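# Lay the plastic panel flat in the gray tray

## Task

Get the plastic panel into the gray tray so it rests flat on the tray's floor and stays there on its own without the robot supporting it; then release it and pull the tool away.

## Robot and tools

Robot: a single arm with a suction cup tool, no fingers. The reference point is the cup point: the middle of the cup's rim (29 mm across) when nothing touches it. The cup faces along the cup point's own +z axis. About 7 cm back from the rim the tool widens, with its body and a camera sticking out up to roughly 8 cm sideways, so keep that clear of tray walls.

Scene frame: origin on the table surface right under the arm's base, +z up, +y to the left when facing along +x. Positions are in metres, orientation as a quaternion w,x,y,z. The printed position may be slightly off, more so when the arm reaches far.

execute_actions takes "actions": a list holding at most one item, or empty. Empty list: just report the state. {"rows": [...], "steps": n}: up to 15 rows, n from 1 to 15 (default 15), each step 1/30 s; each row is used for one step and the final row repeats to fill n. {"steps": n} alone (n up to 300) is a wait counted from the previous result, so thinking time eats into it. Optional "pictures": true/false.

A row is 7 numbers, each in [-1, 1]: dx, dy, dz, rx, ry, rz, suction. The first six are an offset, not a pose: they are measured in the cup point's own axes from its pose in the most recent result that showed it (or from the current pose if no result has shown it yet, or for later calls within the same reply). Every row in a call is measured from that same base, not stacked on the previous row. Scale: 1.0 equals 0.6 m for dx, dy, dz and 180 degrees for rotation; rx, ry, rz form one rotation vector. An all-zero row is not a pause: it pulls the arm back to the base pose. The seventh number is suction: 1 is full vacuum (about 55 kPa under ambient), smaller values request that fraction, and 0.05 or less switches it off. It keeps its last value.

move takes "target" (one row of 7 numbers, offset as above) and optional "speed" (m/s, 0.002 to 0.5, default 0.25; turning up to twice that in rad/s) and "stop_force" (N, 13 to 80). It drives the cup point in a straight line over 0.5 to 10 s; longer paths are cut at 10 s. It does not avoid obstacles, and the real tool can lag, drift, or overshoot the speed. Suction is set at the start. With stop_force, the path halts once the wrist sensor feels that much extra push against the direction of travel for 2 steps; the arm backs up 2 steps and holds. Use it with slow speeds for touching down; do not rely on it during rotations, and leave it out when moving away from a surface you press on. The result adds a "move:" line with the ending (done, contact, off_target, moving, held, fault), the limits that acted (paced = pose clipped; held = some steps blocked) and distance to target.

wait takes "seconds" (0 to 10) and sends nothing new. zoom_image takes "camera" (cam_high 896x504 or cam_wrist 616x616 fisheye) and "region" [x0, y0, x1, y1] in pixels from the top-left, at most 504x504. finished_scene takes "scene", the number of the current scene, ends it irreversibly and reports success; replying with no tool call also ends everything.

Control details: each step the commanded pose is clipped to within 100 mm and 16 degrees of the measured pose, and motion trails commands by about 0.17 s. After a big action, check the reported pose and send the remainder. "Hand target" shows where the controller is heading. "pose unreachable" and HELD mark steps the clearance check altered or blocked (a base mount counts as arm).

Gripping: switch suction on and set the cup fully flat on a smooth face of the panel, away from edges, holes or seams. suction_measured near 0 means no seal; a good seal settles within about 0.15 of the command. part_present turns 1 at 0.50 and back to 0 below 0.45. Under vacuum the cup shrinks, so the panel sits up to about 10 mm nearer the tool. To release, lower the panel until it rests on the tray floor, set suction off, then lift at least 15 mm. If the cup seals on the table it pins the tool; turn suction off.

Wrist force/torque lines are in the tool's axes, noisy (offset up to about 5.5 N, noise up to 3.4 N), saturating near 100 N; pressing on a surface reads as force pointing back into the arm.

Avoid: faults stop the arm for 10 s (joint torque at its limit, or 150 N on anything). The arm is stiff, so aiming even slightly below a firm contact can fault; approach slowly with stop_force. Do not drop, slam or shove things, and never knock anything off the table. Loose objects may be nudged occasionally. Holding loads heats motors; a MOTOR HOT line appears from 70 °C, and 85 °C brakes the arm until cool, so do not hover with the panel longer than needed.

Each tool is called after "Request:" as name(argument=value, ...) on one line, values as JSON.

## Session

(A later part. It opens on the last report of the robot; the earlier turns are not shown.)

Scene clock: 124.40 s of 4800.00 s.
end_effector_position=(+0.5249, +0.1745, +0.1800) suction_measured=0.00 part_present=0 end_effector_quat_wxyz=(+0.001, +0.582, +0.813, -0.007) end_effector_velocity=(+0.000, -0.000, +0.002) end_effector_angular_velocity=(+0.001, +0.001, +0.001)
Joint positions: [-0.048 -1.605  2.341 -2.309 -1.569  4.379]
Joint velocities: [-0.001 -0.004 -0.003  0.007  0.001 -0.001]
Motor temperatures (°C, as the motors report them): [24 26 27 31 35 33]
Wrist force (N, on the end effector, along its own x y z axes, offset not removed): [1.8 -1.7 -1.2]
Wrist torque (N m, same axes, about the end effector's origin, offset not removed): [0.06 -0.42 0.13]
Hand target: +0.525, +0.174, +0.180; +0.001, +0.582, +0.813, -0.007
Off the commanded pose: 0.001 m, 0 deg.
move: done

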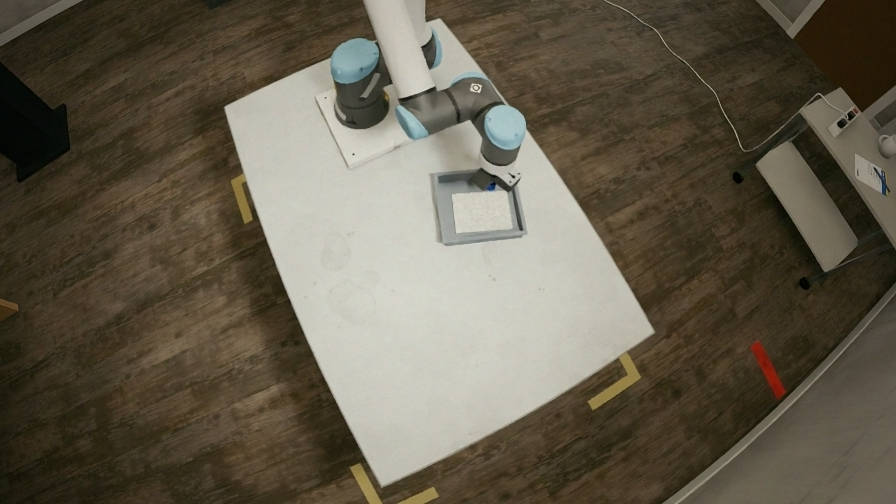

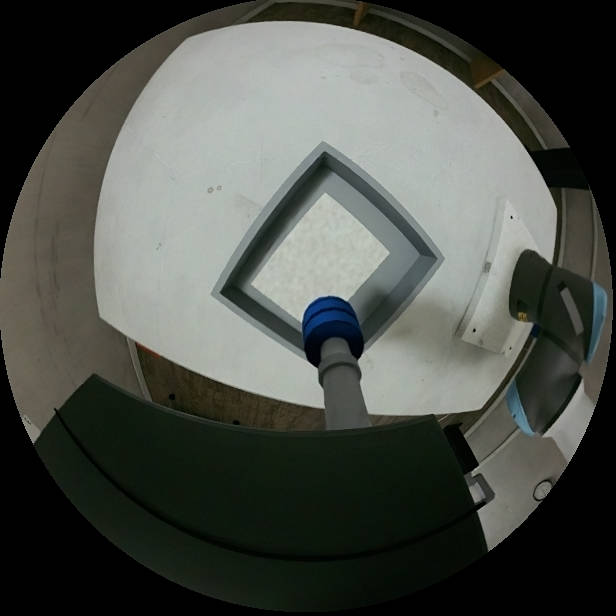

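Request:
move(target=[-0.25,0.1,-0.1,0,0,0,0])

Request:
finished_scene(scene=1)

Scene clock: 128.07 s of 4800.00 s.
end_effector_position=(+0.6305, +0.0531, +0.2410) suction_measured=0.00 part_present=0 end_effector_quat_wxyz=(+0.002, +0.582, +0.813, -0.008) end_effector_velocity=(+0.002, -0.001, +0.000) end_effector_angular_velocity=(+0.002, +0.001, -0.002)
Joint positions: [-0.245 -1.546  2.149 -2.175 -1.569  4.182]
Joint velocities: [-0.002  0.003 -0.004  0.002  0.002  0.   ]
Motor temperatures (°C, as the motors report them): [24 26 27 31 35 33]
Wrist force (N, on the end effector, along its own x y z axes, offset not removed): [3.4 -1.3 -2.4]
Wrist torque (N m, same axes, about the end effector's origin, offset not removed): [-0.03 -0.69 0.04]
Hand target: +0.631, +0.053, +0.241; +0.002, +0.582, +0.813, -0.007
Off the commanded pose: 0.000 m, 0 deg.
move: done

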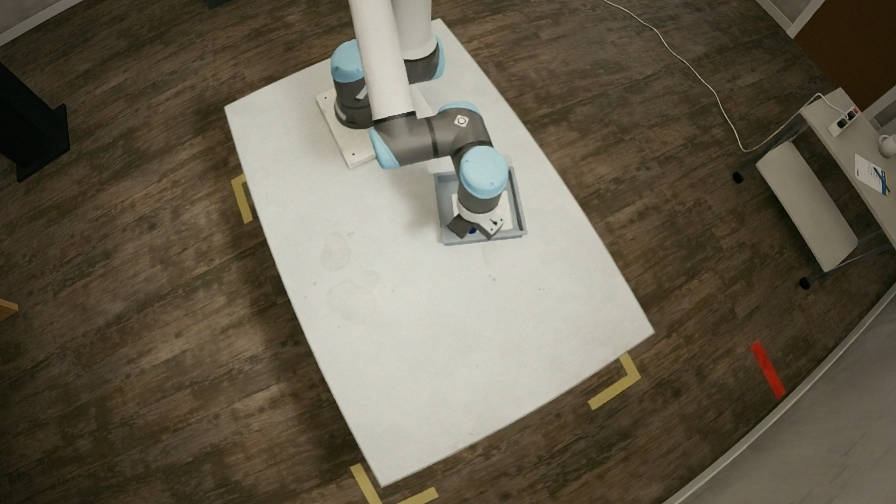

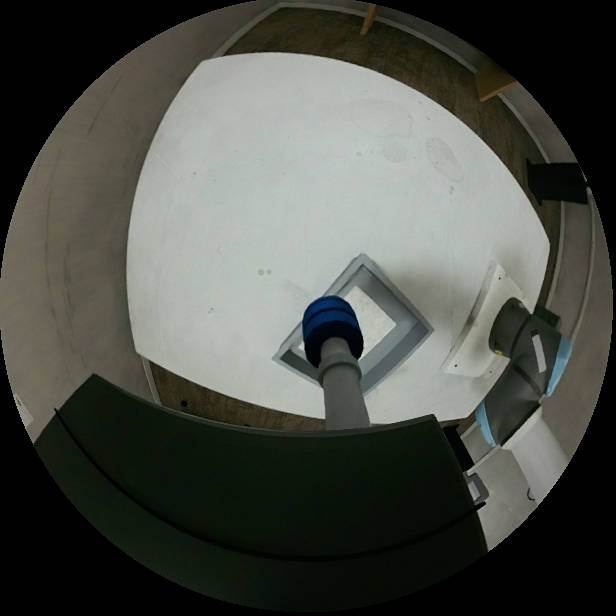

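The scene is finished: the task was done.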